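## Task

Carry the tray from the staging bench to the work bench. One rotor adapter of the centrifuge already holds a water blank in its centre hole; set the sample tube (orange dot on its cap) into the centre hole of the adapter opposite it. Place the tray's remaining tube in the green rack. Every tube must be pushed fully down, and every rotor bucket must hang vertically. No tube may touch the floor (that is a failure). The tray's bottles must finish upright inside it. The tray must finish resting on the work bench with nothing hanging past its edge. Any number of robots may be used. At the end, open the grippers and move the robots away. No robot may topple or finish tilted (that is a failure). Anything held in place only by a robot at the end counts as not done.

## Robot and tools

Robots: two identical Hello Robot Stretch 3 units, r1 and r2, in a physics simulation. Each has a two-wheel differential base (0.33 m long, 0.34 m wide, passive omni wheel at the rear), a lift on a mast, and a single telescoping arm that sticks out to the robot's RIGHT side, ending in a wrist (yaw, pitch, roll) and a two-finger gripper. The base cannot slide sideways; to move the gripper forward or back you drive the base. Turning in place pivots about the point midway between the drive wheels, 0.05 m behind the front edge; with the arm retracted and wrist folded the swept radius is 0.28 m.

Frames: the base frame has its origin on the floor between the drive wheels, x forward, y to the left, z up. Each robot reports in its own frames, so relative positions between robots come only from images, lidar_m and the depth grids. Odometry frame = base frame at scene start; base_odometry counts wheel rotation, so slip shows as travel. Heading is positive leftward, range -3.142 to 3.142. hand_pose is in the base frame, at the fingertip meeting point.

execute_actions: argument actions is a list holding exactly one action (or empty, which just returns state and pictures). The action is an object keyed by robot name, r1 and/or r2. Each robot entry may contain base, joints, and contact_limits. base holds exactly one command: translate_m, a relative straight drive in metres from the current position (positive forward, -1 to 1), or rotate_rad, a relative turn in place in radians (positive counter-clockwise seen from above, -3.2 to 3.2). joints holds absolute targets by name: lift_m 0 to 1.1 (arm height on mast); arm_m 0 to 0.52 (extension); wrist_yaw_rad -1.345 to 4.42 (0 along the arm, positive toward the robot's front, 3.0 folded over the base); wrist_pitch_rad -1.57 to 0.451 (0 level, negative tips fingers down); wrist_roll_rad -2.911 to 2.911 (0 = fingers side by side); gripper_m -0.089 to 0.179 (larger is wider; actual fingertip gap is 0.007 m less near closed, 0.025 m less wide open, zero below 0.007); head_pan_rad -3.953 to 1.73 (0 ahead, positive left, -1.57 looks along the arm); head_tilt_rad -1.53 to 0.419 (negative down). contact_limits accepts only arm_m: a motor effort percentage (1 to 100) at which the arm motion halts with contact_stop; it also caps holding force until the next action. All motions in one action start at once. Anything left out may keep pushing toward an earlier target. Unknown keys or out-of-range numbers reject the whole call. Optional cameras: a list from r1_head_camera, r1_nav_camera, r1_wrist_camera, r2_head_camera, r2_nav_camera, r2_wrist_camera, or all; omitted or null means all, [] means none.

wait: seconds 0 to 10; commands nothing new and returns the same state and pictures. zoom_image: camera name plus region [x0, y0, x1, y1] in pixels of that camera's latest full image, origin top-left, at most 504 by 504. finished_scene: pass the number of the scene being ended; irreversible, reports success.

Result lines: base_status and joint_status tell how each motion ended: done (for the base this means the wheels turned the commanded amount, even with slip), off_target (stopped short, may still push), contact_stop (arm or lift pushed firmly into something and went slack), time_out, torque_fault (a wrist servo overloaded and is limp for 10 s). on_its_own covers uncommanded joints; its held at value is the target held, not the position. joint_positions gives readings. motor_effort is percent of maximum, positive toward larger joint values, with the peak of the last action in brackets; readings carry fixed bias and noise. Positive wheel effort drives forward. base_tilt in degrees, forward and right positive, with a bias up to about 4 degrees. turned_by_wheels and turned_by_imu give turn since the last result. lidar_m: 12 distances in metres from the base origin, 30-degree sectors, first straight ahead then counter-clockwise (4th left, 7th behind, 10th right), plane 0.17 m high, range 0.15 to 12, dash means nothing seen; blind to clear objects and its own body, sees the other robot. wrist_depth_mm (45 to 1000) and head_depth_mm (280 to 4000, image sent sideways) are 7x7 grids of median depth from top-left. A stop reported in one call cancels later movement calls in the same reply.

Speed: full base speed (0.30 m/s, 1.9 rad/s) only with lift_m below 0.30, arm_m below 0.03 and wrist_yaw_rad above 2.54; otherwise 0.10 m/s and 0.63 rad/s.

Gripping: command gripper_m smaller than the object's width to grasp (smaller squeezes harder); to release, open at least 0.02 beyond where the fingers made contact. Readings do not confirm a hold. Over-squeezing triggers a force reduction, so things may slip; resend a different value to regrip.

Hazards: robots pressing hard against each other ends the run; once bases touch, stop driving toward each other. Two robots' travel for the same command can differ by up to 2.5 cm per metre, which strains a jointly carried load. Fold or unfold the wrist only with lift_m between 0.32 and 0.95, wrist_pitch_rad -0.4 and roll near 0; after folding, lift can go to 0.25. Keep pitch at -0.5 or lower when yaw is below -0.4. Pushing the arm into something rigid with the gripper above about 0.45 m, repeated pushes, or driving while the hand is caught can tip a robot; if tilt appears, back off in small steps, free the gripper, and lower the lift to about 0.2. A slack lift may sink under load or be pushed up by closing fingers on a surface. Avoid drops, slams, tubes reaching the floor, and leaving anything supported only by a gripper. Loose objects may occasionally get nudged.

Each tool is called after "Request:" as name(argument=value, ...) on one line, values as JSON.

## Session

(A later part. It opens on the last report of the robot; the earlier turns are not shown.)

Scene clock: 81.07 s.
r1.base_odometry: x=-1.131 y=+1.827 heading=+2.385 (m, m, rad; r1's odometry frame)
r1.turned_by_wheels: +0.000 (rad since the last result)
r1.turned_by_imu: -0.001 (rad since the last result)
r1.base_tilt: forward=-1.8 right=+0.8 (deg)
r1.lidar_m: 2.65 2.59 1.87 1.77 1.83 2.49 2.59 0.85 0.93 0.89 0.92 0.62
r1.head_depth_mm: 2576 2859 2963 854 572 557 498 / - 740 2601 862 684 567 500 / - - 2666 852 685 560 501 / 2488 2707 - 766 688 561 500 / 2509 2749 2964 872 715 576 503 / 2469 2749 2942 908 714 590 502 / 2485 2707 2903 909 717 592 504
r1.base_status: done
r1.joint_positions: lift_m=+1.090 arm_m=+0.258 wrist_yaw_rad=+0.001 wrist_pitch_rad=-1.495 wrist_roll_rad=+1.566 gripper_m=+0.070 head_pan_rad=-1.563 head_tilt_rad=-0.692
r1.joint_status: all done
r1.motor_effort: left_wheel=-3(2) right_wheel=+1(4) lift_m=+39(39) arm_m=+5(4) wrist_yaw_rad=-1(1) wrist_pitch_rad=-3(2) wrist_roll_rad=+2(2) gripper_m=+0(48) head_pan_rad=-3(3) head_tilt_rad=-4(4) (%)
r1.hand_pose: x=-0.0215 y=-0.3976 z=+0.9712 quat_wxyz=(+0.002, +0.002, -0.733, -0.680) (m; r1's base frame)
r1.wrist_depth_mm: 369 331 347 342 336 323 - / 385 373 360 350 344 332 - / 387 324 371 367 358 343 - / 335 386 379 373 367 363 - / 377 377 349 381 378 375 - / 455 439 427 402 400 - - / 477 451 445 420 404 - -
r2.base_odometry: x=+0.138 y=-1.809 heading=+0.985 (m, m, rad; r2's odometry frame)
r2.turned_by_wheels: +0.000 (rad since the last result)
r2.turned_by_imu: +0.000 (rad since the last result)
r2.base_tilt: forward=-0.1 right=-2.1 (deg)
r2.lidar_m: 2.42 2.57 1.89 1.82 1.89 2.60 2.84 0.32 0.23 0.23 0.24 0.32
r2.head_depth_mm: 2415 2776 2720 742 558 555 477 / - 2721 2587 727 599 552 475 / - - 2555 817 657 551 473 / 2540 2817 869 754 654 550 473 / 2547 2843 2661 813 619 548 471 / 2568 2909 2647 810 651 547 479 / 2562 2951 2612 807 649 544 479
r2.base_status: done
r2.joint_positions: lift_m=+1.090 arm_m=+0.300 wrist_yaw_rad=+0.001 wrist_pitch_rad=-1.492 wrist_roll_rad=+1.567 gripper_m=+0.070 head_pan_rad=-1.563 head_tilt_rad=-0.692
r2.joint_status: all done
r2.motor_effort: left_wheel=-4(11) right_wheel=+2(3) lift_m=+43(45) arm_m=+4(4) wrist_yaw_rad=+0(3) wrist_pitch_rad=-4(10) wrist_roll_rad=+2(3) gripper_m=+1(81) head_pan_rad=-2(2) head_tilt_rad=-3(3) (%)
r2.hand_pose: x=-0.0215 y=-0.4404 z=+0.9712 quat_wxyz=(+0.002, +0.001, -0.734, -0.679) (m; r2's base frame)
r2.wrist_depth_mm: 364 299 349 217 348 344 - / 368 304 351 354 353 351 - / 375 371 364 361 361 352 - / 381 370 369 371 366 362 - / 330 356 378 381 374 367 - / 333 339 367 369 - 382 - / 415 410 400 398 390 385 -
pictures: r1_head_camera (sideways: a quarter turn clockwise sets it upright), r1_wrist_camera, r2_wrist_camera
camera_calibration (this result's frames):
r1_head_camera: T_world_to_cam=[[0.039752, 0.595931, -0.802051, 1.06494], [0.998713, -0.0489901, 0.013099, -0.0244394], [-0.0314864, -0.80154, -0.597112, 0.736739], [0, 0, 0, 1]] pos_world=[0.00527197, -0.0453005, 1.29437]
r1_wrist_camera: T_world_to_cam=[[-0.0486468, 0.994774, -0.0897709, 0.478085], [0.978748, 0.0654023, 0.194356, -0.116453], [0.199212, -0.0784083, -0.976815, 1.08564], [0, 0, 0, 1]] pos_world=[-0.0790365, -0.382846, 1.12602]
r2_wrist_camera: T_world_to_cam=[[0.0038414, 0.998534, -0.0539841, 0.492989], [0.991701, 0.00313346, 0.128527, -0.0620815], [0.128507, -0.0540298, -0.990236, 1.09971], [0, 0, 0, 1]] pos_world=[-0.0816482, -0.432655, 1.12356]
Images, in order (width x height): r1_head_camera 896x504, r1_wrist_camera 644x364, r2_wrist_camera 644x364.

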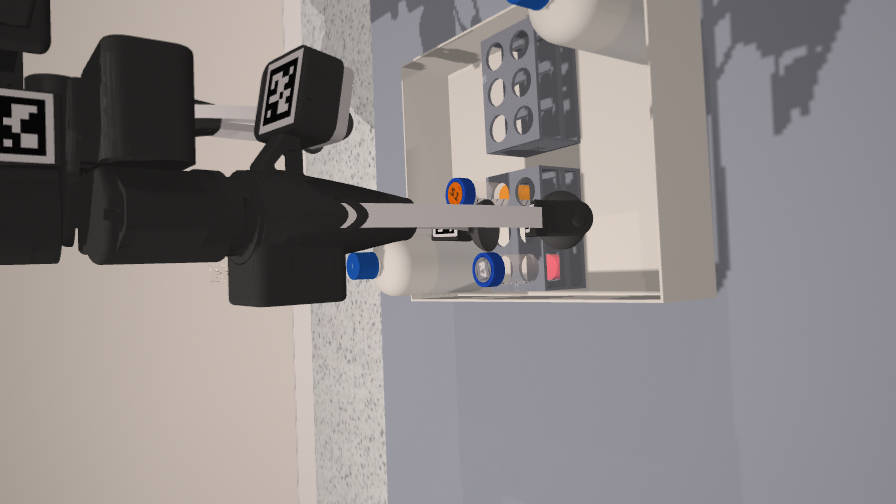

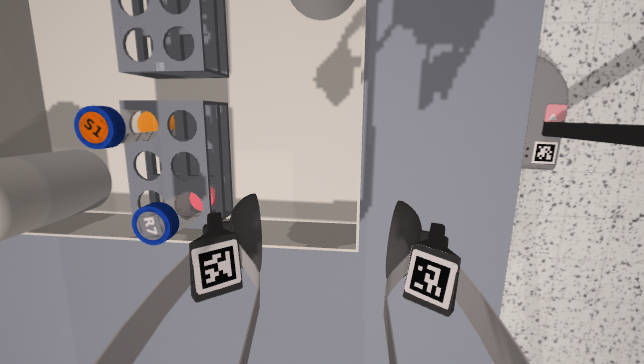

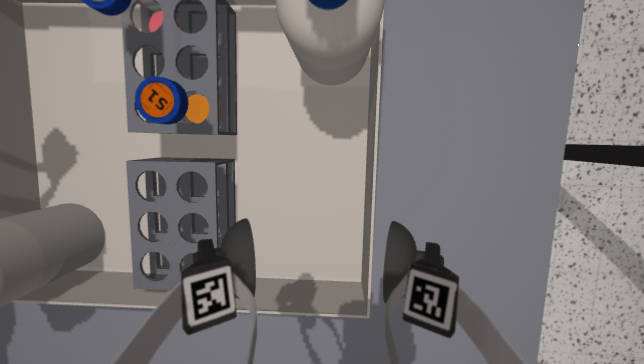

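Request:
execute_actions(actions=[{"r1":{"joints":{"arm_m":0.232,"lift_m":0.97}},"r2":{"base":{"translate_m":0.03},"joints":{"lift_m":0.97,"arm_m":0.262}}}], cameras=["r2_wrist_camera","r1_wrist_camera"])

Request:
execute_actions(actions=[{"r1":{"joints":{"lift_m":0.895}},"r2":{"joints":{"lift_m":0.895}}}], cameras=["r2_wrist_camera","r1_wrist_camera"])

Scene clock: 88.60 s.
r1.base_odometry: x=-1.131 y=+1.827 heading=+2.385 (m, m, rad; r1's odometry frame)
r1.turned_by_wheels: +0.000 (rad since the last result)
r1.turned_by_imu: -0.001 (rad since the last result)
r1.base_tilt: forward=-1.6 right=+0.5 (deg)
r1.lidar_m: 2.65 2.59 1.87 1.77 1.83 2.49 2.60 0.85 0.93 0.89 0.92 0.62
r1.head_depth_mm: 2559 2789 - 800 571 557 497 / 2472 649 - - 684 564 499 / 1018 1167 - - 686 560 500 / 1006 2784 2954 - 686 560 500 / 2475 2798 2925 875 713 575 502 / 2478 2754 2916 909 714 588 503 / 2484 2747 2905 909 717 590 503
r1.base_status: not commanded
r1.joint_positions: lift_m=+0.970 arm_m=+0.232 wrist_yaw_rad=+0.001 wrist_pitch_rad=-1.496 wrist_roll_rad=+1.566 gripper_m=+0.070 head_pan_rad=-1.563 head_tilt_rad=-0.692
r1.joint_status: all done
r1.motor_effort: left_wheel=-3(3) right_wheel=+1(1) lift_m=+29(32) arm_m=-4(4) wrist_yaw_rad=-1(1) wrist_pitch_rad=-2(3) wrist_roll_rad=+2(2) gripper_m=+0(0) head_pan_rad=-2(3) head_tilt_rad=-4(5) (%)
r1.hand_pose: x=-0.0215 y=-0.3722 z=+0.8515 quat_wxyz=(+0.002, +0.002, -0.733, -0.680) (m; r1's base frame)
r1.wrist_depth_mm: 202 239 235 228 222 217 869 / 254 250 241 236 232 224 895 / 232 256 250 242 236 232 957 / 210 264 259 251 245 239 964 / 216 269 269 261 252 245 - / 223 238 225 265 266 252 - / 314 303 294 278 270 265 -
r2.base_odometry: x=+0.154 y=-1.784 heading=+0.985 (m, m, rad; r2's odometry frame)
r2.turned_by_wheels: +0.000 (rad since the last result)
r2.turned_by_imu: +0.000 (rad since the last result)
r2.base_tilt: forward=-0.1 right=-2.0 (deg)
r2.lidar_m: 2.40 2.56 1.88 1.82 1.89 2.60 0.83 0.32 0.23 0.23 0.24 0.32
r2.head_depth_mm: 2377 - 1011 724 564 555 477 / 665 - - 700 660 554 475 / 2496 2685 - 747 658 551 473 / 2519 2838 2677 730 653 548 473 / 2523 2836 2651 817 655 548 471 / 2573 2922 2626 813 654 546 480 / 2589 2931 2615 807 650 545 478
r2.base_status: done
r2.joint_positions: lift_m=+0.970 arm_m=+0.262 wrist_yaw_rad=+0.001 wrist_pitch_rad=-1.492 wrist_roll_rad=+1.567 gripper_m=+0.070 head_pan_rad=-1.563 head_tilt_rad=-0.692
r2.joint_status: all done
r2.motor_effort: left_wheel=-4(8) right_wheel=+2(6) lift_m=+33(34) arm_m=-4(3) wrist_yaw_rad=+0(1) wrist_pitch_rad=-4(4) wrist_roll_rad=+2(1) gripper_m=+0(0) head_pan_rad=-2(2) head_tilt_rad=-3(3) (%)
r2.hand_pose: x=-0.0215 y=-0.4032 z=+0.8515 quat_wxyz=(+0.002, +0.001, -0.734, -0.679) (m; r2's base frame)
r2.wrist_depth_mm: 194 238 238 235 234 231 229 / 209 243 242 239 239 237 232 / 248 248 246 245 244 240 239 / 225 252 253 249 248 243 243 / 202 257 258 254 253 249 250 / 208 260 263 259 - 257 254 / 207 217 211 248 264 260 -
pictures: r1_wrist_camera, r2_wrist_camera
camera_calibration (this result's frames):
r1_wrist_camera: T_world_to_cam=[[-0.0484367, 0.994787, -0.0897422, 0.442132], [0.978759, 0.0651912, 0.194374, -0.0949487], [0.199211, -0.0784212, -0.976814, 0.970747], [0, 0, 0, 1]] pos_world=[-0.0790358, -0.35751, 1.00637]
r2_wrist_camera: T_world_to_cam=[[0.00384119, 0.99854, -0.0538887, 0.449382], [0.991701, 0.00312139, 0.128527, -0.0468208], [0.128507, -0.0539352, -0.990241, 0.983246], [0, 0, 0, 1]] pos_world=[-0.0816483, -0.395548, 1.00388]
Images, in order (width x height): r1_wrist_camera 644x364, r2_wrist_camera 644x364.

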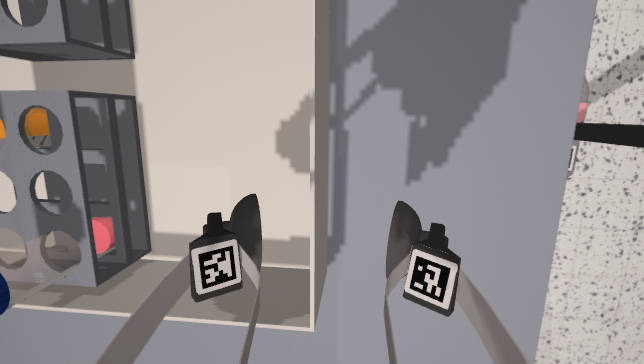

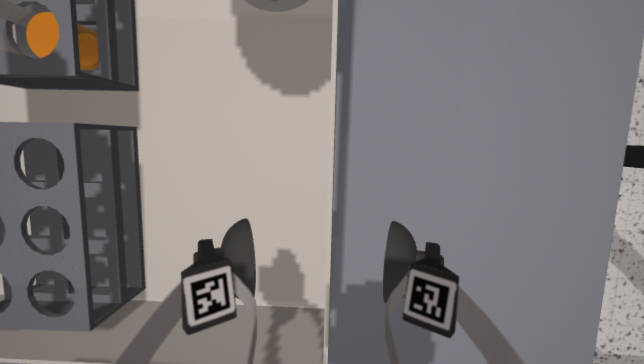

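Scene clock: 90.43 s.
r1.base_odometry: x=-1.131 y=+1.827 heading=+2.385 (m, m, rad; r1's odometry frame)
r1.turned_by_wheels: +0.000 (rad since the last result)
r1.turned_by_imu: +0.000 (rad since the last result)
r1.base_tilt: forward=-1.6 right=+0.6 (deg)
r1.lidar_m: 2.66 2.59 1.87 1.76 1.82 2.49 2.60 0.85 0.93 0.89 0.92 0.62
r1.head_depth_mm: 2539 2822 2998 - 612 556 498 / 2533 697 755 - 666 565 499 / 1078 784 2000 - 666 561 500 / 1083 2783 2951 763 - 559 500 / 2464 2762 2938 870 713 574 502 / 2468 2781 2941 906 714 589 502 / 2494 2732 2918 907 712 592 504
r1.base_status: not commanded
r1.joint_positions: lift_m=+0.901 arm_m=+0.232 wrist_yaw_rad=+0.001 wrist_pitch_rad=-1.506 wrist_roll_rad=+1.566 gripper_m=+0.070 head_pan_rad=-1.563 head_tilt_rad=-0.692
r1.joint_status: lift_m contact_stop (moved -0.069 of -0.075)
r1.on_its_own: lift_m is slack since a contact_stop, until your next command for it (your +0.895 is given up)
r1.motor_effort: left_wheel=-3(3) right_wheel=+2(2) lift_m=+33(34) arm_m=-4(4) wrist_yaw_rad=-1(1) wrist_pitch_rad=+3(10) wrist_roll_rad=+2(1) gripper_m=+1(1) head_pan_rad=-3(3) head_tilt_rad=-5(5) (%)
r1.hand_pose: x=-0.0216 y=-0.3695 z=+0.7829 quat_wxyz=(+0.002, +0.002, -0.729, -0.684) (m; r1's base frame)
r1.wrist_depth_mm: 177 173 167 162 161 157 153 / 182 178 173 168 165 162 157 / 187 184 178 173 171 167 162 / 194 190 185 180 177 171 167 / 200 198 191 184 181 177 173 / 205 205 200 191 192 183 180 / 181 183 183 199 195 189 187
r2.base_odometry: x=+0.154 y=-1.784 heading=+0.985 (m, m, rad; r2's odometry frame)
r2.turned_by_wheels: +0.000 (rad since the last result)
r2.turned_by_imu: +0.000 (rad since the last result)
r2.base_tilt: forward=+0.0 right=-2.2 (deg)
r2.lidar_m: 2.40 2.56 1.88 1.82 1.89 2.60 0.83 0.32 0.23 0.23 0.23 0.32
r2.head_depth_mm: 2495 2687 2926 - 578 555 477 / 1020 709 - - 658 554 475 / 1013 2765 - - 657 551 474 / 2481 2835 2653 796 631 548 472 / 2536 2861 2658 815 654 547 472 / 2553 2884 2599 809 653 546 478 / 2589 2920 2608 808 650 544 478
r2.base_status: not commanded
r2.joint_positions: lift_m=+0.899 arm_m=+0.262 wrist_yaw_rad=+0.001 wrist_pitch_rad=-1.505 wrist_roll_rad=+1.567 gripper_m=+0.070 head_pan_rad=-1.563 head_tilt_rad=-0.692
r2.joint_status: lift_m contact_stop (moved -0.072 of -0.075)
r2.on_its_own: lift_m is slack since a contact_stop, until your next command for it
r2.motor_effort: left_wheel=-4(4) right_wheel=+2(2) lift_m=+38(37) arm_m=-4(4) wrist_yaw_rad=-1(0) wrist_pitch_rad=+3(7) wrist_roll_rad=+2(1) gripper_m=+1(2) head_pan_rad=-2(2) head_tilt_rad=-3(2) (%)
r2.hand_pose: x=-0.0215 y=-0.3998 z=+0.7800 quat_wxyz=(+0.002, +0.001, -0.730, -0.684) (m; r2's base frame)
r2.wrist_depth_mm: 170 169 168 167 167 165 164 / 175 171 171 171 170 170 167 / 176 175 174 174 174 173 171 / 179 180 178 177 177 176 174 / 183 183 181 182 180 179 178 / 186 188 185 184 - 183 181 / 188 192 190 189 188 187 186
pictures: r1_wrist_camera, r2_wrist_camera
camera_calibration (this result's frames):
r1_wrist_camera: T_world_to_cam=[[-0.0484344, 0.995669, -0.0793498, 0.425471], [0.978762, 0.0631548, 0.195029, -0.0830485], [0.199196, -0.0682184, -0.977582, 0.908297], [0, 0, 0, 1]] pos_world=[-0.0790372, -0.356421, 0.937893]
r2_wrist_camera: T_world_to_cam=[[0.00384901, 0.999167, -0.0406142, 0.432008], [0.991702, 0.00140496, 0.128547, -0.03834], [0.128497, -0.040772, -0.990871, 0.91837], [0, 0, 0, 1]] pos_world=[-0.0816491, -0.394151, 0.93246]
Images, in order (width x height): r1_wrist_camera 644x364, r2_wrist_camera 644x364.

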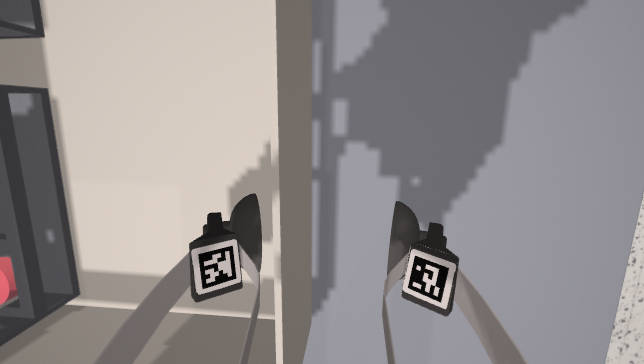

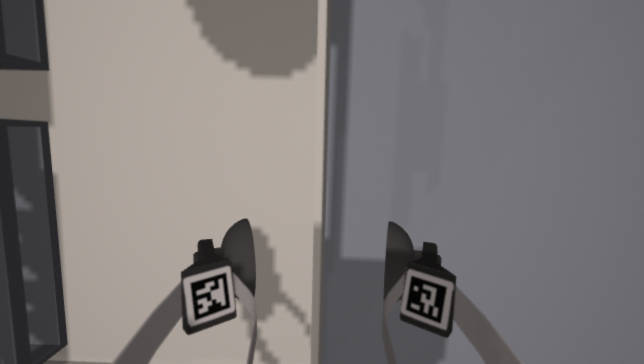

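r1 extend ~0.012.

Request:
execute_actions(actions=[{"r1":{"joints":{"lift_m":0.912,"arm_m":0.244}},"r2":{"joints":{"lift_m":0.91}}}], cameras=[])

Request:
execute_actions(actions=[{"r1":{"joints":{"gripper_m":-0.06}},"r2":{"joints":{"gripper_m":-0.06}}}], cameras=["r2_wrist_camera","r1_wrist_camera"])

Request:
execute_actions(actions=[{"r1":{"joints":{"lift_m":1.07}},"r2":{"joints":{"lift_m":1.068}}}], cameras=["r2_head_camera","r1_head_camera"])

Scene clock: 95.33 s.
r1.base_odometry: x=-1.131 y=+1.827 heading=+2.385 (m, m, rad; r1's odometry frame)
r1.turned_by_wheels: +0.000 (rad since the last result)
r1.turned_by_imu: +0.000 (rad since the last result)
r1.base_tilt: forward=-1.6 right=+0.6 (deg)
r1.lidar_m: 2.66 2.59 1.87 1.77 1.83 2.49 2.60 0.85 0.93 0.89 0.92 0.62
r1.head_depth_mm: 2541 2837 2998 - 577 557 498 / 2539 691 744 - 666 564 498 / 1073 724 1311 - 666 561 499 / 1037 2795 2957 758 667 559 502 / 2463 2776 2929 869 714 574 502 / 2525 2738 2910 911 715 590 503 / 2482 2777 2902 911 715 589 503
r1.base_status: not commanded
r1.joint_positions: lift_m=+0.912 arm_m=+0.244 wrist_yaw_rad=+0.001 wrist_pitch_rad=-1.499 wrist_roll_rad=+1.566 gripper_m=+0.070 head_pan_rad=-1.563 head_tilt_rad=-0.692
r1.joint_status: all done
r1.motor_effort: left_wheel=-3(3) right_wheel=+2(1) lift_m=+38(38) arm_m=+4(5) wrist_yaw_rad=-1(1) wrist_pitch_rad=+0(1) wrist_roll_rad=+2(2) gripper_m=+0(1) head_pan_rad=-3(3) head_tilt_rad=-5(5) (%)
r1.hand_pose: x=-0.0215 y=-0.3826 z=+0.7932 quat_wxyz=(+0.002, +0.002, -0.732, -0.682) (m; r1's base frame)
r1.wrist_depth_mm: 182 183 178 173 170 165 161 / 193 188 184 177 176 170 165 / 194 195 191 184 181 174 170 / 198 203 196 190 187 181 175 / 188 209 202 197 191 187 181 / 189 216 212 205 201 192 187 / 182 183 184 202 206 198 194
r2.base_odometry: x=+0.154 y=-1.784 heading=+0.985 (m, m, rad; r2's odometry frame)
r2.turned_by_wheels: +0.000 (rad since the last result)
r2.turned_by_imu: +0.000 (rad since the last result)
r2.base_tilt: forward=+0.0 right=-1.8 (deg)
r2.lidar_m: 2.40 2.57 1.89 1.82 1.89 2.60 0.82 0.32 0.23 0.23 0.23 0.32
r2.head_depth_mm: 2482 737 - - 576 557 477 / 1021 694 - - 659 554 476 / 1002 2780 - - 656 550 475 / 2501 2805 2604 794 607 550 473 / 2529 2861 2677 814 655 547 473 / 2575 2891 2665 811 653 546 480 / 2568 2932 2641 808 650 543 478
r2.base_status: not commanded
r2.joint_positions: lift_m=+0.910 arm_m=+0.262 wrist_yaw_rad=+0.001 wrist_pitch_rad=-1.500 wrist_roll_rad=+1.567 gripper_m=+0.070 head_pan_rad=-1.563 head_tilt_rad=-0.692
r2.joint_status: all done
r2.motor_effort: left_wheel=-4(4) right_wheel=+2(2) lift_m=+43(45) arm_m=-5(4) wrist_yaw_rad=+0(1) wrist_pitch_rad=+1(2) wrist_roll_rad=+1(1) gripper_m=+1(1) head_pan_rad=-2(2) head_tilt_rad=-3(3) (%)
r2.hand_pose: x=-0.0215 y=-0.4011 z=+0.7912 quat_wxyz=(+0.002, +0.001, -0.731, -0.682) (m; r2's base frame)
r2.wrist_depth_mm: 177 180 178 178 177 176 173 / 184 184 182 182 181 179 178 / 187 187 186 185 184 182 180 / 190 191 189 188 188 185 184 / 194 194 192 193 191 188 188 / 196 200 198 196 - 194 191 / 195 204 201 201 200 199 196
pictures: none
No camera images: the call's "cameras" was empty. Leave "cameras" out to get every camera's image.

Scene clock: 97.13 s.
r1.base_odometry: x=-1.131 y=+1.827 heading=+2.385 (m, m, rad; r1's odometry frame)
r1.turned_by_wheels: +0.000 (rad since the last result)
r1.turned_by_imu: +0.000 (rad since the last result)
r1.base_tilt: forward=-1.7 right=+0.6 (deg)
r1.lidar_m: 2.65 2.59 1.87 1.76 1.83 2.49 2.60 0.85 0.93 0.89 0.92 0.62
r1.head_depth_mm: 2539 2834 3011 - 577 557 498 / 2547 690 742 - 666 563 499 / 1074 723 1310 - 667 559 500 / 1041 2782 2980 755 667 560 501 / 2480 2765 2961 874 711 576 502 / 2497 2739 2933 906 713 589 503 / 2461 2737 2932 908 716 591 504
r1.base_status: not commanded
r1.joint_positions: lift_m=+0.912 arm_m=+0.244 wrist_yaw_rad=+0.001 wrist_pitch_rad=-1.492 wrist_roll_rad=+1.566 gripper_m=-0.059 head_pan_rad=-1.563 head_tilt_rad=-0.692
r1.joint_status: all done
r1.motor_effort: left_wheel=-2(3) right_wheel=+1(1) lift_m=+38(38) arm_m=+3(4) wrist_yaw_rad=-1(1) wrist_pitch_rad=-4(4) wrist_roll_rad=+2(2) gripper_m=-25(100) head_pan_rad=-3(3) head_tilt_rad=-6(5) (%)
r1.hand_pose: x=-0.0215 y=-0.3846 z=+0.7932 quat_wxyz=(+0.002, +0.002, -0.734, -0.679) (m; r1's base frame)
r1.wrist_depth_mm: 184 184 179 173 170 164 159 / 194 190 184 178 175 170 165 / 194 196 189 183 181 174 169 / 200 203 195 190 186 179 174 / 185 210 204 146 191 185 180 / 189 215 211 205 196 192 186 / 177 183 185 194 207 198 192
r2.base_odometry: x=+0.154 y=-1.784 heading=+0.985 (m, m, rad; r2's odometry frame)
r2.turned_by_wheels: +0.000 (rad since the last result)
r2.turned_by_imu: +0.000 (rad since the last result)
r2.base_tilt: forward=-0.1 right=-2.1 (deg)
r2.lidar_m: 2.40 2.56 1.89 1.82 1.89 2.60 0.82 0.32 0.23 0.23 0.24 0.32
r2.head_depth_mm: 2501 736 - - 576 555 477 / 1020 694 - - 659 553 477 / 1007 2754 - - 656 552 474 / 2454 2859 2649 795 652 550 473 / 2505 2880 2655 816 653 548 471 / 2578 2885 2648 810 654 546 479 / 2541 2918 2622 810 650 544 479
r2.base_status: not commanded
r2.joint_positions: lift_m=+0.910 arm_m=+0.262 wrist_yaw_rad=+0.001 wrist_pitch_rad=-1.491 wrist_roll_rad=+1.567 gripper_m=-0.059 head_pan_rad=-1.563 head_tilt_rad=-0.692
r2.joint_status: all done
r2.motor_effort: left_wheel=-4(5) right_wheel=+2(2) lift_m=+43(43) arm_m=-4(4) wrist_yaw_rad=-1(1) wrist_pitch_rad=-4(4) wrist_roll_rad=+2(1) gripper_m=-22(98) head_pan_rad=-3(2) head_tilt_rad=-2(3) (%)
r2.hand_pose: x=-0.0215 y=-0.4034 z=+0.7912 quat_wxyz=(+0.002, +0.001, -0.734, -0.679) (m; r2's base frame)
r2.wrist_depth_mm: 179 181 177 177 176 175 173 / 186 185 182 181 179 177 177 / 189 187 185 184 184 181 180 / 190 192 189 188 188 186 183 / 193 196 193 190 190 188 186 / 197 200 198 - 193 192 191 / 196 203 202 201 199 197 195
pictures: r1_wrist_camera, r2_wrist_camera
camera_calibration (this result's frames):
r1_wrist_camera: T_world_to_cam=[[-0.0483653, 0.994485, -0.0930627, 0.45168], [0.978762, 0.0657702, 0.194164, -0.0824131], [0.199214, -0.0816954, -0.976545, 0.911297], [0, 0, 0, 1]] pos_world=[-0.079035, -0.36932, 0.947959]
r2_wrist_camera: T_world_to_cam=[[0.00385571, 0.998505, -0.0545321, 0.44677], [0.991701, 0.0031898, 0.128525, -0.0390387], [0.128507, -0.0545751, -0.990206, 0.92322], [0, 0, 0, 1]] pos_world=[-0.081648, -0.395592, 0.943558]
Images, in order (width x height): r1_wrist_camera 644x364, r2_wrist_camera 644x364.

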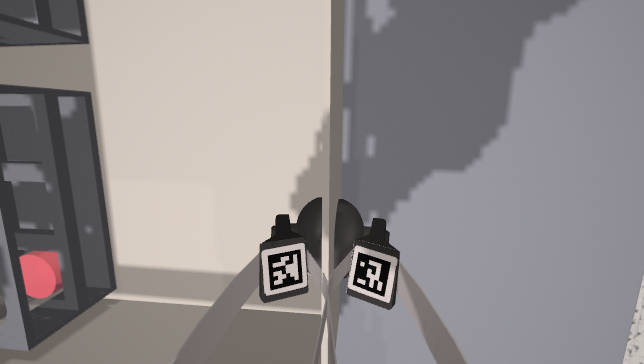

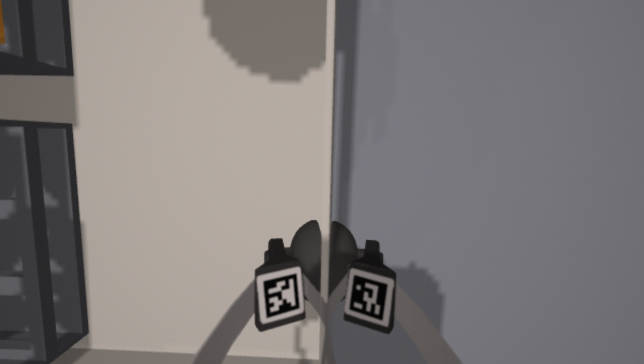

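Scene clock: 99.40 s.
r1.base_odometry: x=-1.131 y=+1.827 heading=+2.385 (m, m, rad; r1's odometry frame)
r1.turned_by_wheels: +0.000 (rad since the last result)
r1.turned_by_imu: +0.000 (rad since the last result)
r1.base_tilt: forward=-1.6 right=+0.6 (deg)
r1.lidar_m: 2.65 2.58 1.87 1.76 1.82 2.49 2.60 0.85 0.93 0.89 0.92 0.62
r1.head_depth_mm: - 2823 768 601 489 586 497 / - - 3006 604 486 585 499 / - - 775 604 567 585 499 / 2482 2641 - 595 564 588 501 / 2508 2734 2836 839 672 588 501 / 2485 2757 2942 908 713 589 502 / 2463 2716 2898 911 715 591 502
r1.base_status: not commanded
r1.joint_positions: lift_m=+1.070 arm_m=+0.244 wrist_yaw_rad=+0.001 wrist_pitch_rad=-1.492 wrist_roll_rad=+1.566 gripper_m=-0.050 head_pan_rad=-1.563 head_tilt_rad=-0.692
r1.joint_status: all done
r1.on_its_own: gripper_m is held at -0.051, not at your -0.060, by its stall guard, which is not easing now
r1.motor_effort: left_wheel=-2(3) right_wheel=+1(1) lift_m=+46(47) arm_m=+3(2) wrist_yaw_rad=-1(1) wrist_pitch_rad=-4(4) wrist_roll_rad=+1(2) gripper_m=-22(25) head_pan_rad=-3(2) head_tilt_rad=-7(5) (%)
r1.hand_pose: x=-0.0215 y=-0.3846 z=+0.9509 quat_wxyz=(+0.002, +0.002, -0.734, -0.679) (m; r1's base frame)
r1.wrist_depth_mm: 184 185 178 176 315 309 962 / 195 191 184 181 327 318 - / 195 197 190 187 335 326 - / 198 202 195 191 346 337 - / 185 209 204 - 357 352 - / 188 215 210 204 372 - - / 177 184 185 195 386 - -
r2.base_odometry: x=+0.154 y=-1.784 heading=+0.985 (m, m, rad; r2's odometry frame)
r2.turned_by_wheels: +0.000 (rad since the last result)
r2.turned_by_imu: +0.000 (rad since the last result)
r2.base_tilt: forward=-0.2 right=-2.0 (deg)
r2.lidar_m: 2.40 2.56 1.88 1.82 1.89 2.60 0.82 0.32 0.23 0.23 0.24 0.32
r2.head_depth_mm: 616 2887 628 488 645 554 477 / - 2892 629 491 644 553 476 / - - - 493 661 551 475 / 2533 2742 630 498 658 550 473 / 2521 2853 2657 786 655 548 472 / 2558 2888 2642 810 653 546 480 / 2596 2900 2629 811 649 544 479
r2.base_status: not commanded
r2.joint_positions: lift_m=+1.068 arm_m=+0.262 wrist_yaw_rad=+0.001 wrist_pitch_rad=-1.490 wrist_roll_rad=+1.567 gripper_m=-0.056 head_pan_rad=-1.563 head_tilt_rad=-0.692
r2.joint_status: all done
r2.motor_effort: left_wheel=-4(4) right_wheel=+3(3) lift_m=+51(55) arm_m=-4(4) wrist_yaw_rad=+0(0) wrist_pitch_rad=-5(5) wrist_roll_rad=+2(2) gripper_m=-21(22) head_pan_rad=-2(2) head_tilt_rad=-4(4) (%)
r2.hand_pose: x=-0.0215 y=-0.4037 z=+0.9489 quat_wxyz=(+0.002, +0.001, -0.735, -0.678) (m; r2's base frame)
r2.wrist_depth_mm: 178 180 178 177 326 325 - / 185 184 181 180 329 330 - / 189 188 184 185 337 335 - / 190 192 189 189 343 345 - / 193 197 195 191 353 349 - / 198 202 198 - 361 356 - / 194 205 201 201 368 365 -
pictures: r1_head_camera (sideways: a quarter turn clockwise sets it upright), r2_head_camera (sideways: a quarter turn clockwise sets it upright)
camera_calibration (this result's frames):
r1_head_camera: T_world_to_cam=[[0.0397518, 0.595938, -0.802046, 1.06493], [0.998713, -0.04899, 0.0130986, -0.0244389], [-0.0314863, -0.801535, -0.597119, 0.736747], [0, 0, 0, 1]] pos_world=[0.00527198, -0.0453004, 1.29437]
r2_head_camera: T_world_to_cam=[[-0.0470159, 0.632946, -0.772767, 1.0232], [0.99863, 0.0475864, -0.0217812, 0.0288023], [0.0229868, -0.772732, -0.634316, 0.780902], [0, 0, 0, 1]] pos_world=[0.00139313, -0.0455704, 1.28666]
Images, in order (width x height): r1_head_camera 896x504, r2_head_camera 896x504.

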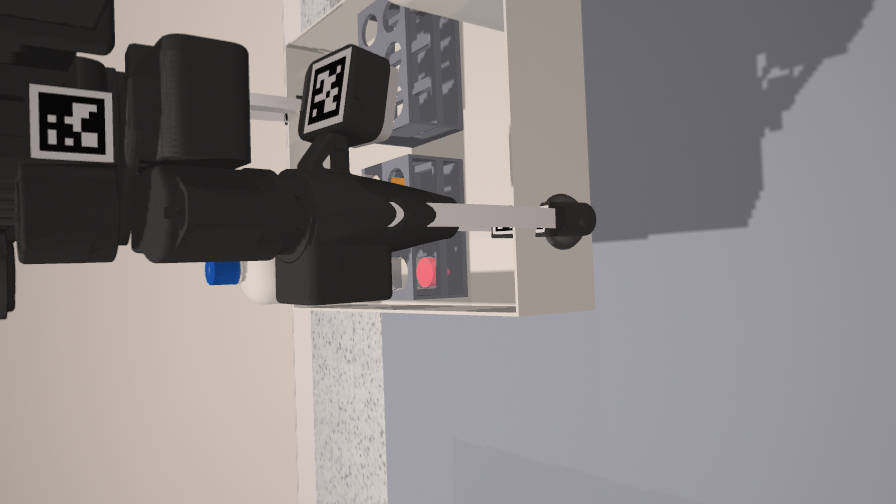

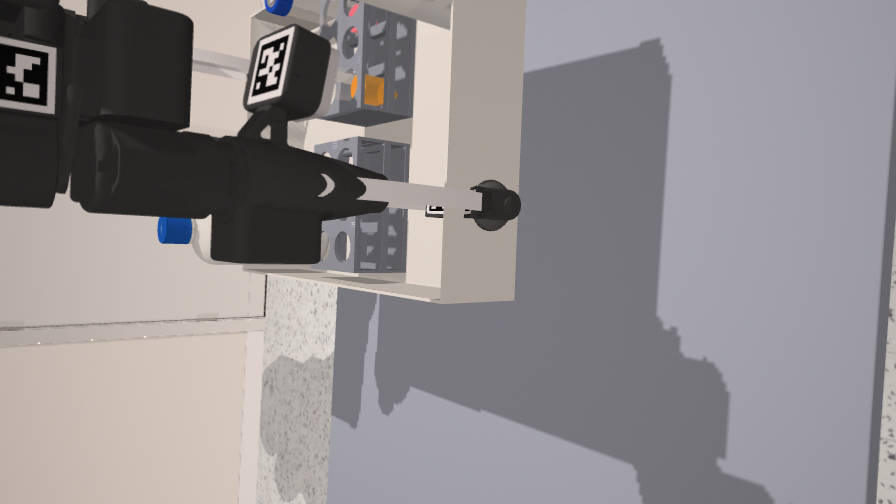

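Request:
execute_actions(actions=[{"r1":{"base":{"translate_m":-0.7}},"r2":{"base":{"translate_m":0.7}}}], cameras=["r1_wrist_camera"])

Request:
execute_actions(actions=[{"r1":{"base":{"translate_m":-0.7}},"r2":{"base":{"translate_m":0.7}}}], cameras=["r1_wrist_camera","r2_head_camera"])

Scene clock: 111.30 s.
r1.base_odometry: x=-0.622 y=+1.346 heading=+2.385 (m, m, rad; r1's odometry frame)
r1.turned_by_wheels: +0.000 (rad since the last result)
r1.turned_by_imu: +0.001 (rad since the last result)
r1.base_tilt: forward=-1.7 right=+0.5 (deg)
r1.lidar_m: 1.30 2.57 1.83 1.74 1.83 2.48 1.91 2.10 0.28 0.90 0.93 1.26
r1.head_depth_mm: - 2846 2931 598 1566 1376 498 / - - 2983 608 499 585 499 / - - 782 610 494 586 500 / 2490 2677 - 602 650 587 499 / 2513 2787 2842 840 674 589 501 / 2497 2753 2949 905 714 589 503 / 2474 2748 2935 908 715 591 503
r1.base_status: done
r1.joint_positions: lift_m=+1.070 arm_m=+0.244 wrist_yaw_rad=+0.001 wrist_pitch_rad=-1.472 wrist_roll_rad=+1.566 gripper_m=-0.050 head_pan_rad=-1.563 head_tilt_rad=-0.692
r1.joint_status: not commanded
r1.on_its_own: gripper_m is held at -0.051, not at your -0.060, by its stall guard, which is not easing now
r1.motor_effort: left_wheel=-2(5) right_wheel=+2(3) lift_m=+45(46) arm_m=+1(2) wrist_yaw_rad=-1(1) wrist_pitch_rad=-14(15) wrist_roll_rad=+2(2) gripper_m=-21(21) head_pan_rad=-3(3) head_tilt_rad=-4(5) (%)
r1.hand_pose: x=-0.0215 y=-0.3898 z=+0.9509 quat_wxyz=(+0.002, +0.002, -0.741, -0.672) (m; r1's base frame)
r1.wrist_depth_mm: 189 190 181 179 320 311 985 / 201 196 187 183 324 316 999 / 200 201 194 189 334 325 - / 204 208 200 194 343 336 - / 191 216 206 - 355 - - / 194 221 215 208 363 - - / 179 186 185 195 380 - -
r2.base_odometry: x=+0.542 y=-1.201 heading=+0.985 (m, m, rad; r2's odometry frame)
r2.turned_by_wheels: +0.000 (rad since the last result)
r2.turned_by_imu: -0.006 (rad since the last result)
r2.base_tilt: forward=+0.0 right=-2.0 (deg)
r2.lidar_m: 1.70 2.57 1.88 1.81 1.88 2.58 0.89 0.32 0.23 0.22 3.07 1.90
r2.head_depth_mm: 643 2893 614 488 662 555 477 / - 2836 630 502 663 552 475 / - - - 503 661 551 474 / 2564 2740 660 506 1548 1353 1141 / 2550 2856 2674 1938 1605 1338 1166 / 2557 2892 2649 1994 1601 1343 1157 / 2590 2906 2647 1986 1607 1346 1151
r2.base_status: done
r2.joint_positions: lift_m=+1.068 arm_m=+0.262 wrist_yaw_rad=+0.001 wrist_pitch_rad=-1.472 wrist_roll_rad=+1.567 gripper_m=-0.053 head_pan_rad=-1.563 head_tilt_rad=-0.692
r2.joint_status: not commanded
r2.on_its_own: gripper_m is held at -0.054, not at your -0.060, by its stall guard, which is not easing now
r2.motor_effort: left_wheel=-3(6) right_wheel=+3(7) lift_m=+51(51) arm_m=-4(4) wrist_yaw_rad=+0(0) wrist_pitch_rad=-15(15) wrist_roll_rad=+2(1) gripper_m=-19(21) head_pan_rad=-2(2) head_tilt_rad=-2(3) (%)
r2.hand_pose: x=-0.0215 y=-0.4083 z=+0.9489 quat_wxyz=(+0.002, +0.001, -0.741, -0.672) (m; r2's base frame)
r2.wrist_depth_mm: 183 184 181 180 325 320 - / 189 188 185 182 332 321 - / 194 192 189 187 335 332 - / 194 197 193 191 343 335 - / 199 201 196 194 - - - / 201 206 202 - - - - / 192 210 206 205 - - -
pictures: r1_wrist_camera
camera_calibration (this result's frames):
r1_wrist_camera: T_world_to_cam=[[-0.0484456, 0.992456, -0.112625, 0.48932], [0.978752, 0.0696617, 0.19285, -0.109935], [0.199241, -0.100889, -0.974743, 1.05569], [0, 0, 0, 1]] pos_world=[-0.0790326, -0.371462, 1.10534]
Images, in order (width x height): r1_wrist_camera 644x364.

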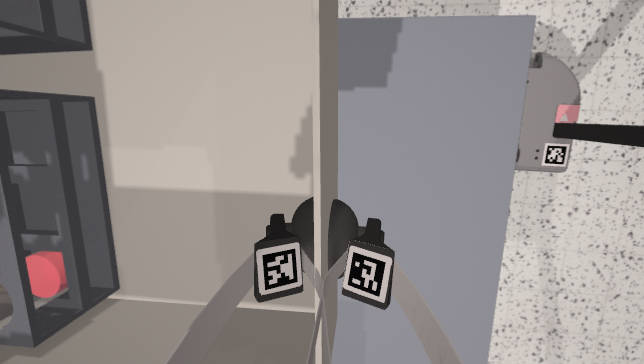

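Scene clock: 119.90 s.
r1.base_odometry: x=-0.114 y=+0.866 heading=+2.385 (m, m, rad; r1's odometry frame)
r1.turned_by_wheels: +0.000 (rad since the last result)
r1.turned_by_imu: +0.002 (rad since the last result)
r1.base_tilt: forward=-1.7 right=+0.6 (deg)
r1.lidar_m: 1.99 2.54 1.84 1.76 1.82 2.46 1.22 1.22 3.11 1.17 1.06 0.61
r1.head_depth_mm: - 2811 2774 587 1561 1418 1204 / - - 1881 610 1563 1408 1218 / - - 781 607 502 1431 1214 / 2514 2664 - 611 1450 1419 1210 / 2520 2789 2814 2035 1665 1425 1217 / 2502 2771 2949 2176 1716 1428 1223 / 2513 2756 2930 2211 1733 1429 1221
r1.base_status: done
r1.joint_positions: lift_m=+1.070 arm_m=+0.244 wrist_yaw_rad=+0.001 wrist_pitch_rad=-1.459 wrist_roll_rad=+1.565 gripper_m=-0.050 head_pan_rad=-1.563 head_tilt_rad=-0.692
r1.joint_status: not commanded
r1.on_its_own: gripper_m is held at -0.051, not at your -0.060, by its stall guard, which is not easing now; wrist_pitch_rad is at rest, and its effort (-21) is outside its rest range (-20 to +32)
r1.motor_effort: left_wheel=-2(6) right_wheel=+2(3) lift_m=+45(45) arm_m=+0(1) wrist_yaw_rad=-1(1) wrist_pitch_rad=-21(21) wrist_roll_rad=+2(3) gripper_m=-23(22) head_pan_rad=-3(3) head_tilt_rad=-5(5) (%)
r1.hand_pose: x=-0.0215 y=-0.3932 z=+0.9509 quat_wxyz=(+0.003, +0.002, -0.745, -0.667) (m; r1's base frame)
r1.wrist_depth_mm: 192 192 183 180 - 999 962 / 204 198 190 186 - - - / 203 204 196 188 - - - / 189 209 202 195 - - - / 196 217 210 138 - - - / 198 220 217 209 - - - / 182 188 187 206 - - -
r2.base_odometry: x=+0.929 y=-0.618 heading=+0.984 (m, m, rad; r2's odometry frame)
r2.turned_by_wheels: +0.000 (rad since the last result)
r2.turned_by_imu: -0.006 (rad since the last result)
r2.base_tilt: forward=-0.1 right=-2.0 (deg)
r2.lidar_m: 1.01 2.59 1.89 1.82 1.89 2.56 0.90 0.78 1.14 1.17 3.06 1.03
r2.head_depth_mm: 2487 2850 616 496 1639 1364 1169 / - 2863 618 509 1632 1358 1164 / - - - 509 1537 1351 1169 / 2525 2713 669 509 1535 1358 1161 / 2538 2865 2650 1948 1601 1345 1155 / 2574 2901 2646 1992 1606 1347 1154 / 2565 2895 2622 1973 1601 1340 1152
r2.base_status: done
r2.joint_positions: lift_m=+1.068 arm_m=+0.262 wrist_yaw_rad=+0.001 wrist_pitch_rad=-1.463 wrist_roll_rad=+1.567 gripper_m=-0.053 head_pan_rad=-1.563 head_tilt_rad=-0.692
r2.joint_status: not commanded
r2.on_its_own: gripper_m is held at -0.054, not at your -0.060, by its stall guard, which is not easing now
r2.motor_effort: left_wheel=-2(5) right_wheel=+2(7) lift_m=+51(51) arm_m=-4(4) wrist_yaw_rad=-1(0) wrist_pitch_rad=-20(20) wrist_roll_rad=+1(1) gripper_m=-19(19) head_pan_rad=-3(2) head_tilt_rad=-2(4) (%)
r2.hand_pose: x=-0.0215 y=-0.4106 z=+0.9490 quat_wxyz=(+0.002, +0.001, -0.744, -0.668) (m; r2's base frame)
r2.wrist_depth_mm: 186 185 183 181 - - - / 191 189 186 184 - - - / 196 194 189 188 - - - / 197 199 193 191 - - - / 200 203 198 193 - - - / 202 208 203 - - - - / 195 210 206 204 - - -
pictures: r1_wrist_camera, r2_head_camera (sideways: a quarter turn clockwise sets it upright)
camera_calibration (this result's frames):
r1_wrist_camera: T_world_to_cam=[[-0.0499804, 0.99083, -0.125532, 0.504305], [0.97867, 0.0736641, 0.191778, -0.107117], [0.199266, -0.113269, -0.973377, 1.04922], [0, 0, 0, 1]] pos_world=[-0.0790358, -0.372945, 1.10513]
r2_head_camera: T_world_to_cam=[[-0.047016, 0.632946, -0.772767, 1.0232], [0.99863, 0.0475866, -0.0217812, 0.0288023], [0.022987, -0.772732, -0.634316, 0.780902], [0, 0, 0, 1]] pos_world=[0.00139314, -0.0455704, 1.28666]
Images, in order (width x height): r1_wrist_camera 644x364, r2_head_camera 896x504.

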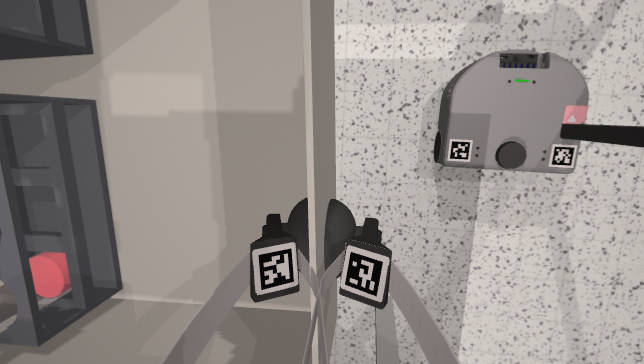

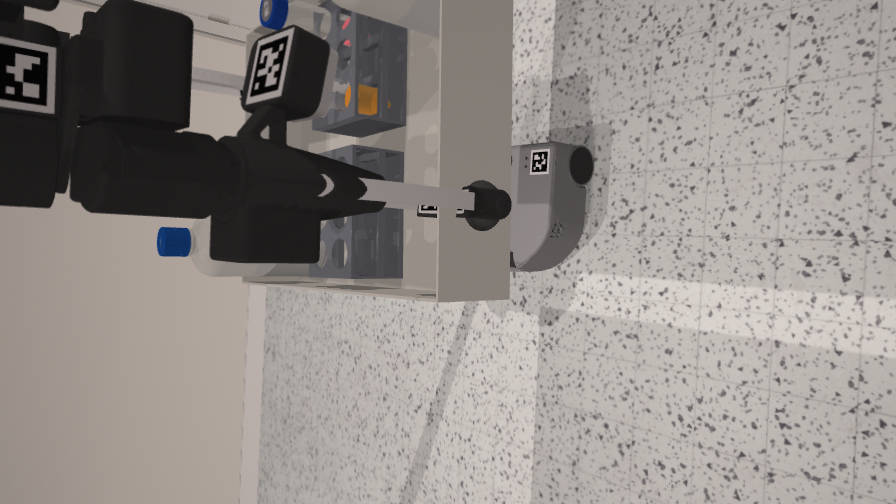

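Request:
execute_actions(actions=[{"r1":{"base":{"translate_m":-0.8},"joints":{"arm_m":0.254}},"r2":{"base":{"translate_m":0.8},"joints":{"arm_m":0.27}}}], cameras=["r2_nav_camera","r2_head_camera"])

Request:
execute_actions(actions=[{"r1":{"base":{"translate_m":-0.6}},"r2":{"base":{"translate_m":0.6}}}], cameras=["r2_nav_camera","r1_nav_camera"])

Scene clock: 133.13 s.
r1.base_odometry: x=+0.468 y=+0.316 heading=+2.385 (m, m, rad; r1's odometry frame)
r1.turned_by_wheels: +0.000 (rad since the last result)
r1.turned_by_imu: +0.000 (rad since the last result)
r1.base_tilt: forward=-1.7 right=+0.6 (deg)
r1.lidar_m: 1.38 2.49 1.83 1.75 1.81 2.45 1.83 0.48 1.00 1.17 3.11 1.64
r1.head_depth_mm: - 2862 781 521 1295 1424 1209 / - - 779 609 1567 1422 1213 / - - 777 609 1456 1427 1212 / 2514 2713 - 611 1462 1418 1216 / 2525 2774 2812 2019 1623 1417 1219 / 2542 2798 2970 2213 1736 1430 1214 / 2491 2790 2982 2196 1715 1430 1219
r1.base_status: done
r1.joint_positions: lift_m=+1.070 arm_m=+0.254 wrist_yaw_rad=+0.002 wrist_pitch_rad=-1.480 wrist_roll_rad=+1.563 gripper_m=-0.050 head_pan_rad=-1.563 head_tilt_rad=-0.692
r1.joint_status: all done
r1.on_its_own: gripper_m is held at -0.051, not at your -0.060, by its stall guard, which is not easing now
r1.motor_effort: left_wheel=-2(6) right_wheel=+1(2) lift_m=+45(46) arm_m=+2(4) wrist_yaw_rad=-2(1) wrist_pitch_rad=-11(21) wrist_roll_rad=+3(3) gripper_m=-20(22) head_pan_rad=-3(3) head_tilt_rad=-5(7) (%)
r1.hand_pose: x=-0.0215 y=-0.3977 z=+0.9509 quat_wxyz=(+0.004, +0.003, -0.738, -0.675) (m; r1's base frame)
r1.wrist_depth_mm: 188 188 182 179 - - 937 / 199 195 188 185 - - 998 / 199 201 193 190 - - - / 205 207 198 195 - - - / 192 215 208 - - - - / 193 219 215 210 - - - / 184 192 188 197 - - -
r2.base_odometry: x=+1.372 y=+0.049 heading=+0.984 (m, m, rad; r2's odometry frame)
r2.turned_by_wheels: +0.000 (rad since the last result)
r2.turned_by_imu: -0.006 (rad since the last result)
r2.base_tilt: forward=-0.1 right=-1.8 (deg)
r2.lidar_m: 0.82 2.62 1.90 1.82 1.89 2.57 1.57 1.77 3.08 0.88 0.28 0.29
r2.head_depth_mm: 2486 2878 646 502 1632 1362 1170 / - 2860 632 514 1624 1359 1170 / - - - 513 1552 1359 1163 / 2533 2691 638 511 1555 1349 1165 / 2515 2849 2668 1870 1528 1350 1157 / 2579 2865 2631 812 713 1311 1154 / 2566 2870 2634 805 649 544 497
r2.base_status: done
r2.joint_positions: lift_m=+1.068 arm_m=+0.270 wrist_yaw_rad=+0.002 wrist_pitch_rad=-1.481 wrist_roll_rad=+1.565 gripper_m=-0.053 head_pan_rad=-1.563 head_tilt_rad=-0.692
r2.joint_status: all done
r2.on_its_own: gripper_m is held at -0.054, not at your -0.060, by its stall guard, which is not easing now
r2.motor_effort: left_wheel=+0(5) right_wheel=-1(8) lift_m=+51(51) arm_m=+2(3) wrist_yaw_rad=-2(2) wrist_pitch_rad=-10(20) wrist_roll_rad=+2(1) gripper_m=-19(19) head_pan_rad=-2(2) head_tilt_rad=-3(3) (%)
r2.hand_pose: x=-0.0215 y=-0.4134 z=+0.9489 quat_wxyz=(+0.003, +0.002, -0.738, -0.675) (m; r2's base frame)
r2.wrist_depth_mm: 184 182 181 - - - - / 188 186 184 182 - - - / 194 192 187 187 - - - / 194 195 192 192 - - - / 198 200 196 194 - - - / 200 205 199 - 746 - - / 199 209 205 203 467 - -
pictures: r2_head_camera (sideways: a quarter turn clockwise sets it upright), r2_nav_camera (sideways: a quarter turn counterclockwise sets it upright)
camera_calibration (this result's frames):
r2_head_camera: T_world_to_cam=[[-0.0470159, 0.632946, -0.772767, 1.0232], [0.99863, 0.0475864, -0.0217812, 0.0288023], [0.0229868, -0.772732, -0.634316, 0.780902], [0, 0, 0, 1]] pos_world=[0.00139313, -0.0455704, 1.28666]
r2_nav_camera: T_world_to_cam=[[0.0207109, -0.599111, 0.800398, -0.997474], [-0.999375, 0.0105428, 0.033751, 0.0230042], [-0.028659, -0.800597, -0.598518, 0.748561], [0, 0, 0, 1]] pos_world=[0.0651014, 0.00145547, 1.24563]
Images, in order (width x height): r2_head_camera 896x504, r2_nav_camera 672x504.

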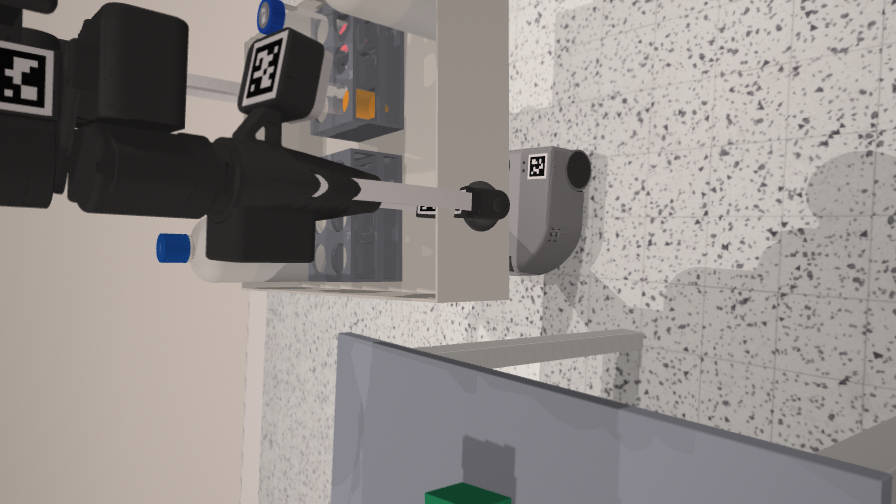

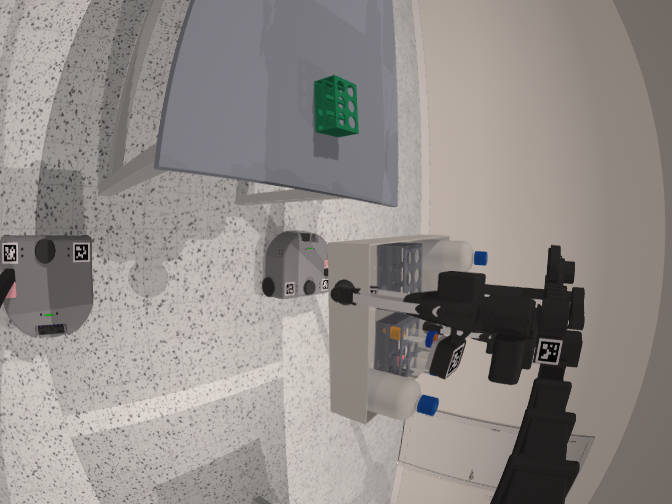

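Scene clock: 140.83 s.
r1.base_odometry: x=+0.904 y=-0.096 heading=+2.385 (m, m, rad; r1's odometry frame)
r1.turned_by_wheels: +0.000 (rad since the last result)
r1.turned_by_imu: +0.001 (rad since the last result)
r1.base_tilt: forward=-1.7 right=+0.5 (deg)
r1.lidar_m: 1.97 2.50 1.81 1.74 1.80 2.44 1.24 1.25 0.98 0.94 0.34 2.16
r1.head_depth_mm: - 2868 768 518 650 583 509 / - - 779 610 649 584 510 / - - 775 609 650 585 510 / 2547 2750 - 610 651 588 511 / 2548 2775 2700 774 673 590 512 / 2541 2793 2956 907 712 589 502 / 2509 2817 2951 2196 715 590 503
r1.base_status: done
r1.joint_positions: lift_m=+1.070 arm_m=+0.254 wrist_yaw_rad=+0.003 wrist_pitch_rad=-1.480 wrist_roll_rad=+1.561 gripper_m=-0.050 head_pan_rad=-1.563 head_tilt_rad=-0.692
r1.joint_status: not commanded
r1.on_its_own: gripper_m is held at -0.051, not at your -0.060, by its stall guard, which is not easing now
r1.motor_effort: left_wheel=-2(5) right_wheel=+0(3) lift_m=+45(45) arm_m=+2(2) wrist_yaw_rad=-2(2) wrist_pitch_rad=-11(11) wrist_roll_rad=+4(4) gripper_m=-19(22) head_pan_rad=-2(3) head_tilt_rad=-6(5) (%)
r1.hand_pose: x=-0.0215 y=-0.3977 z=+0.9509 quat_wxyz=(+0.005, +0.004, -0.738, -0.675) (m; r1's base frame)
r1.wrist_depth_mm: 189 188 183 179 316 992 - / 201 194 187 186 323 316 979 / 197 202 194 191 333 328 - / 204 208 200 194 342 - - / 191 214 207 - 355 - - / 193 222 214 208 363 - - / 185 192 189 195 382 - -
r2.base_odometry: x=+1.704 y=+0.548 heading=+0.984 (m, m, rad; r2's odometry frame)
r2.turned_by_wheels: +0.000 (rad since the last result)
r2.turned_by_imu: -0.004 (rad since the last result)
r2.base_tilt: forward=-0.2 right=-2.0 (deg)
r2.lidar_m: 0.78 2.64 1.91 1.83 1.89 2.56 2.16 0.31 0.22 0.21 0.22 0.30
r2.head_depth_mm: 2470 2857 646 505 663 554 477 / - 2856 632 515 663 554 476 / - - - 513 658 551 473 / 2533 2691 639 510 656 550 473 / 2564 2872 2567 787 656 547 471 / 2551 2834 2653 811 651 545 469 / 2573 2878 2641 807 651 544 469
r2.base_status: done
r2.joint_positions: lift_m=+1.068 arm_m=+0.270 wrist_yaw_rad=+0.003 wrist_pitch_rad=-1.481 wrist_roll_rad=+1.563 gripper_m=-0.053 head_pan_rad=-1.563 head_tilt_rad=-0.692
r2.joint_status: not commanded
r2.on_its_own: gripper_m is held at -0.054, not at your -0.060, by its stall guard, which is not easing now
r2.motor_effort: left_wheel=+1(7) right_wheel=-2(4) lift_m=+51(51) arm_m=+3(2) wrist_yaw_rad=-2(2) wrist_pitch_rad=-10(10) wrist_roll_rad=+3(3) gripper_m=-19(19) head_pan_rad=-2(2) head_tilt_rad=-3(3) (%)
r2.hand_pose: x=-0.0215 y=-0.4134 z=+0.9489 quat_wxyz=(+0.004, +0.003, -0.738, -0.675) (m; r2's base frame)
r2.wrist_depth_mm: 185 182 179 327 324 323 - / 188 187 184 330 333 325 - / 193 191 188 188 340 332 - / 194 195 192 191 347 340 - / 197 200 195 193 349 343 - / 200 204 202 - 356 354 - / 203 210 204 204 367 359 -
pictures: r1_nav_camera (sideways: a quarter turn counterclockwise sets it upright), r2_nav_camera (sideways: a quarter turn counterclockwise sets it upright)
camera_calibration (this result's frames):
r1_nav_camera: T_world_to_cam=[[0.0349653, -0.618648, 0.78489, -0.985282], [-0.997981, -0.0632764, -0.00541623, 0.0603892], [0.0530158, -0.783116, -0.619611, 0.757704], [0, 0, 0, 1]] pos_world=[0.0545477, -0.0123512, 1.24315]
r2_nav_camera: T_world_to_cam=[[0.0207109, -0.599111, 0.800398, -0.997474], [-0.999375, 0.0105427, 0.033751, 0.0230042], [-0.0286589, -0.800597, -0.598518, 0.748561], [0, 0, 0, 1]] pos_world=[0.0651014, 0.00145549, 1.24563]
Images, in order (width x height): r1_nav_camera 672x504, r2_nav_camera 672x504.

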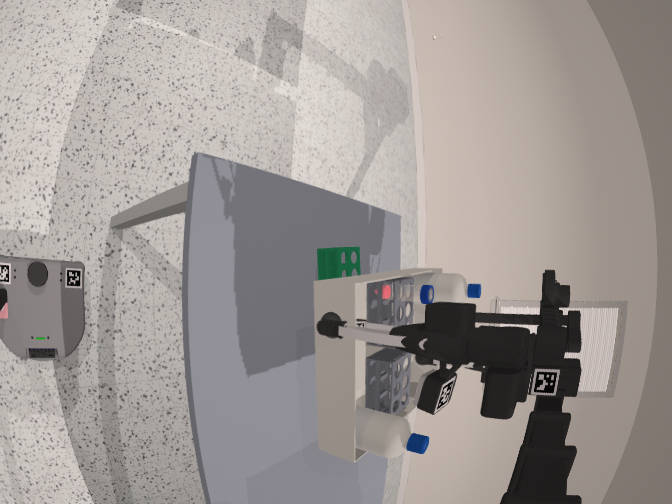

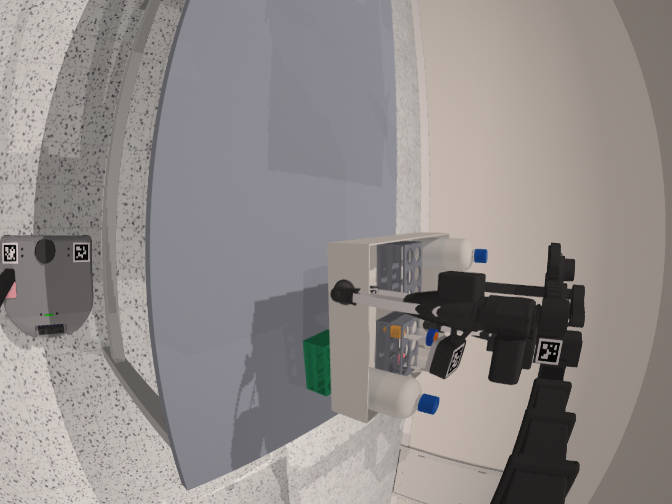

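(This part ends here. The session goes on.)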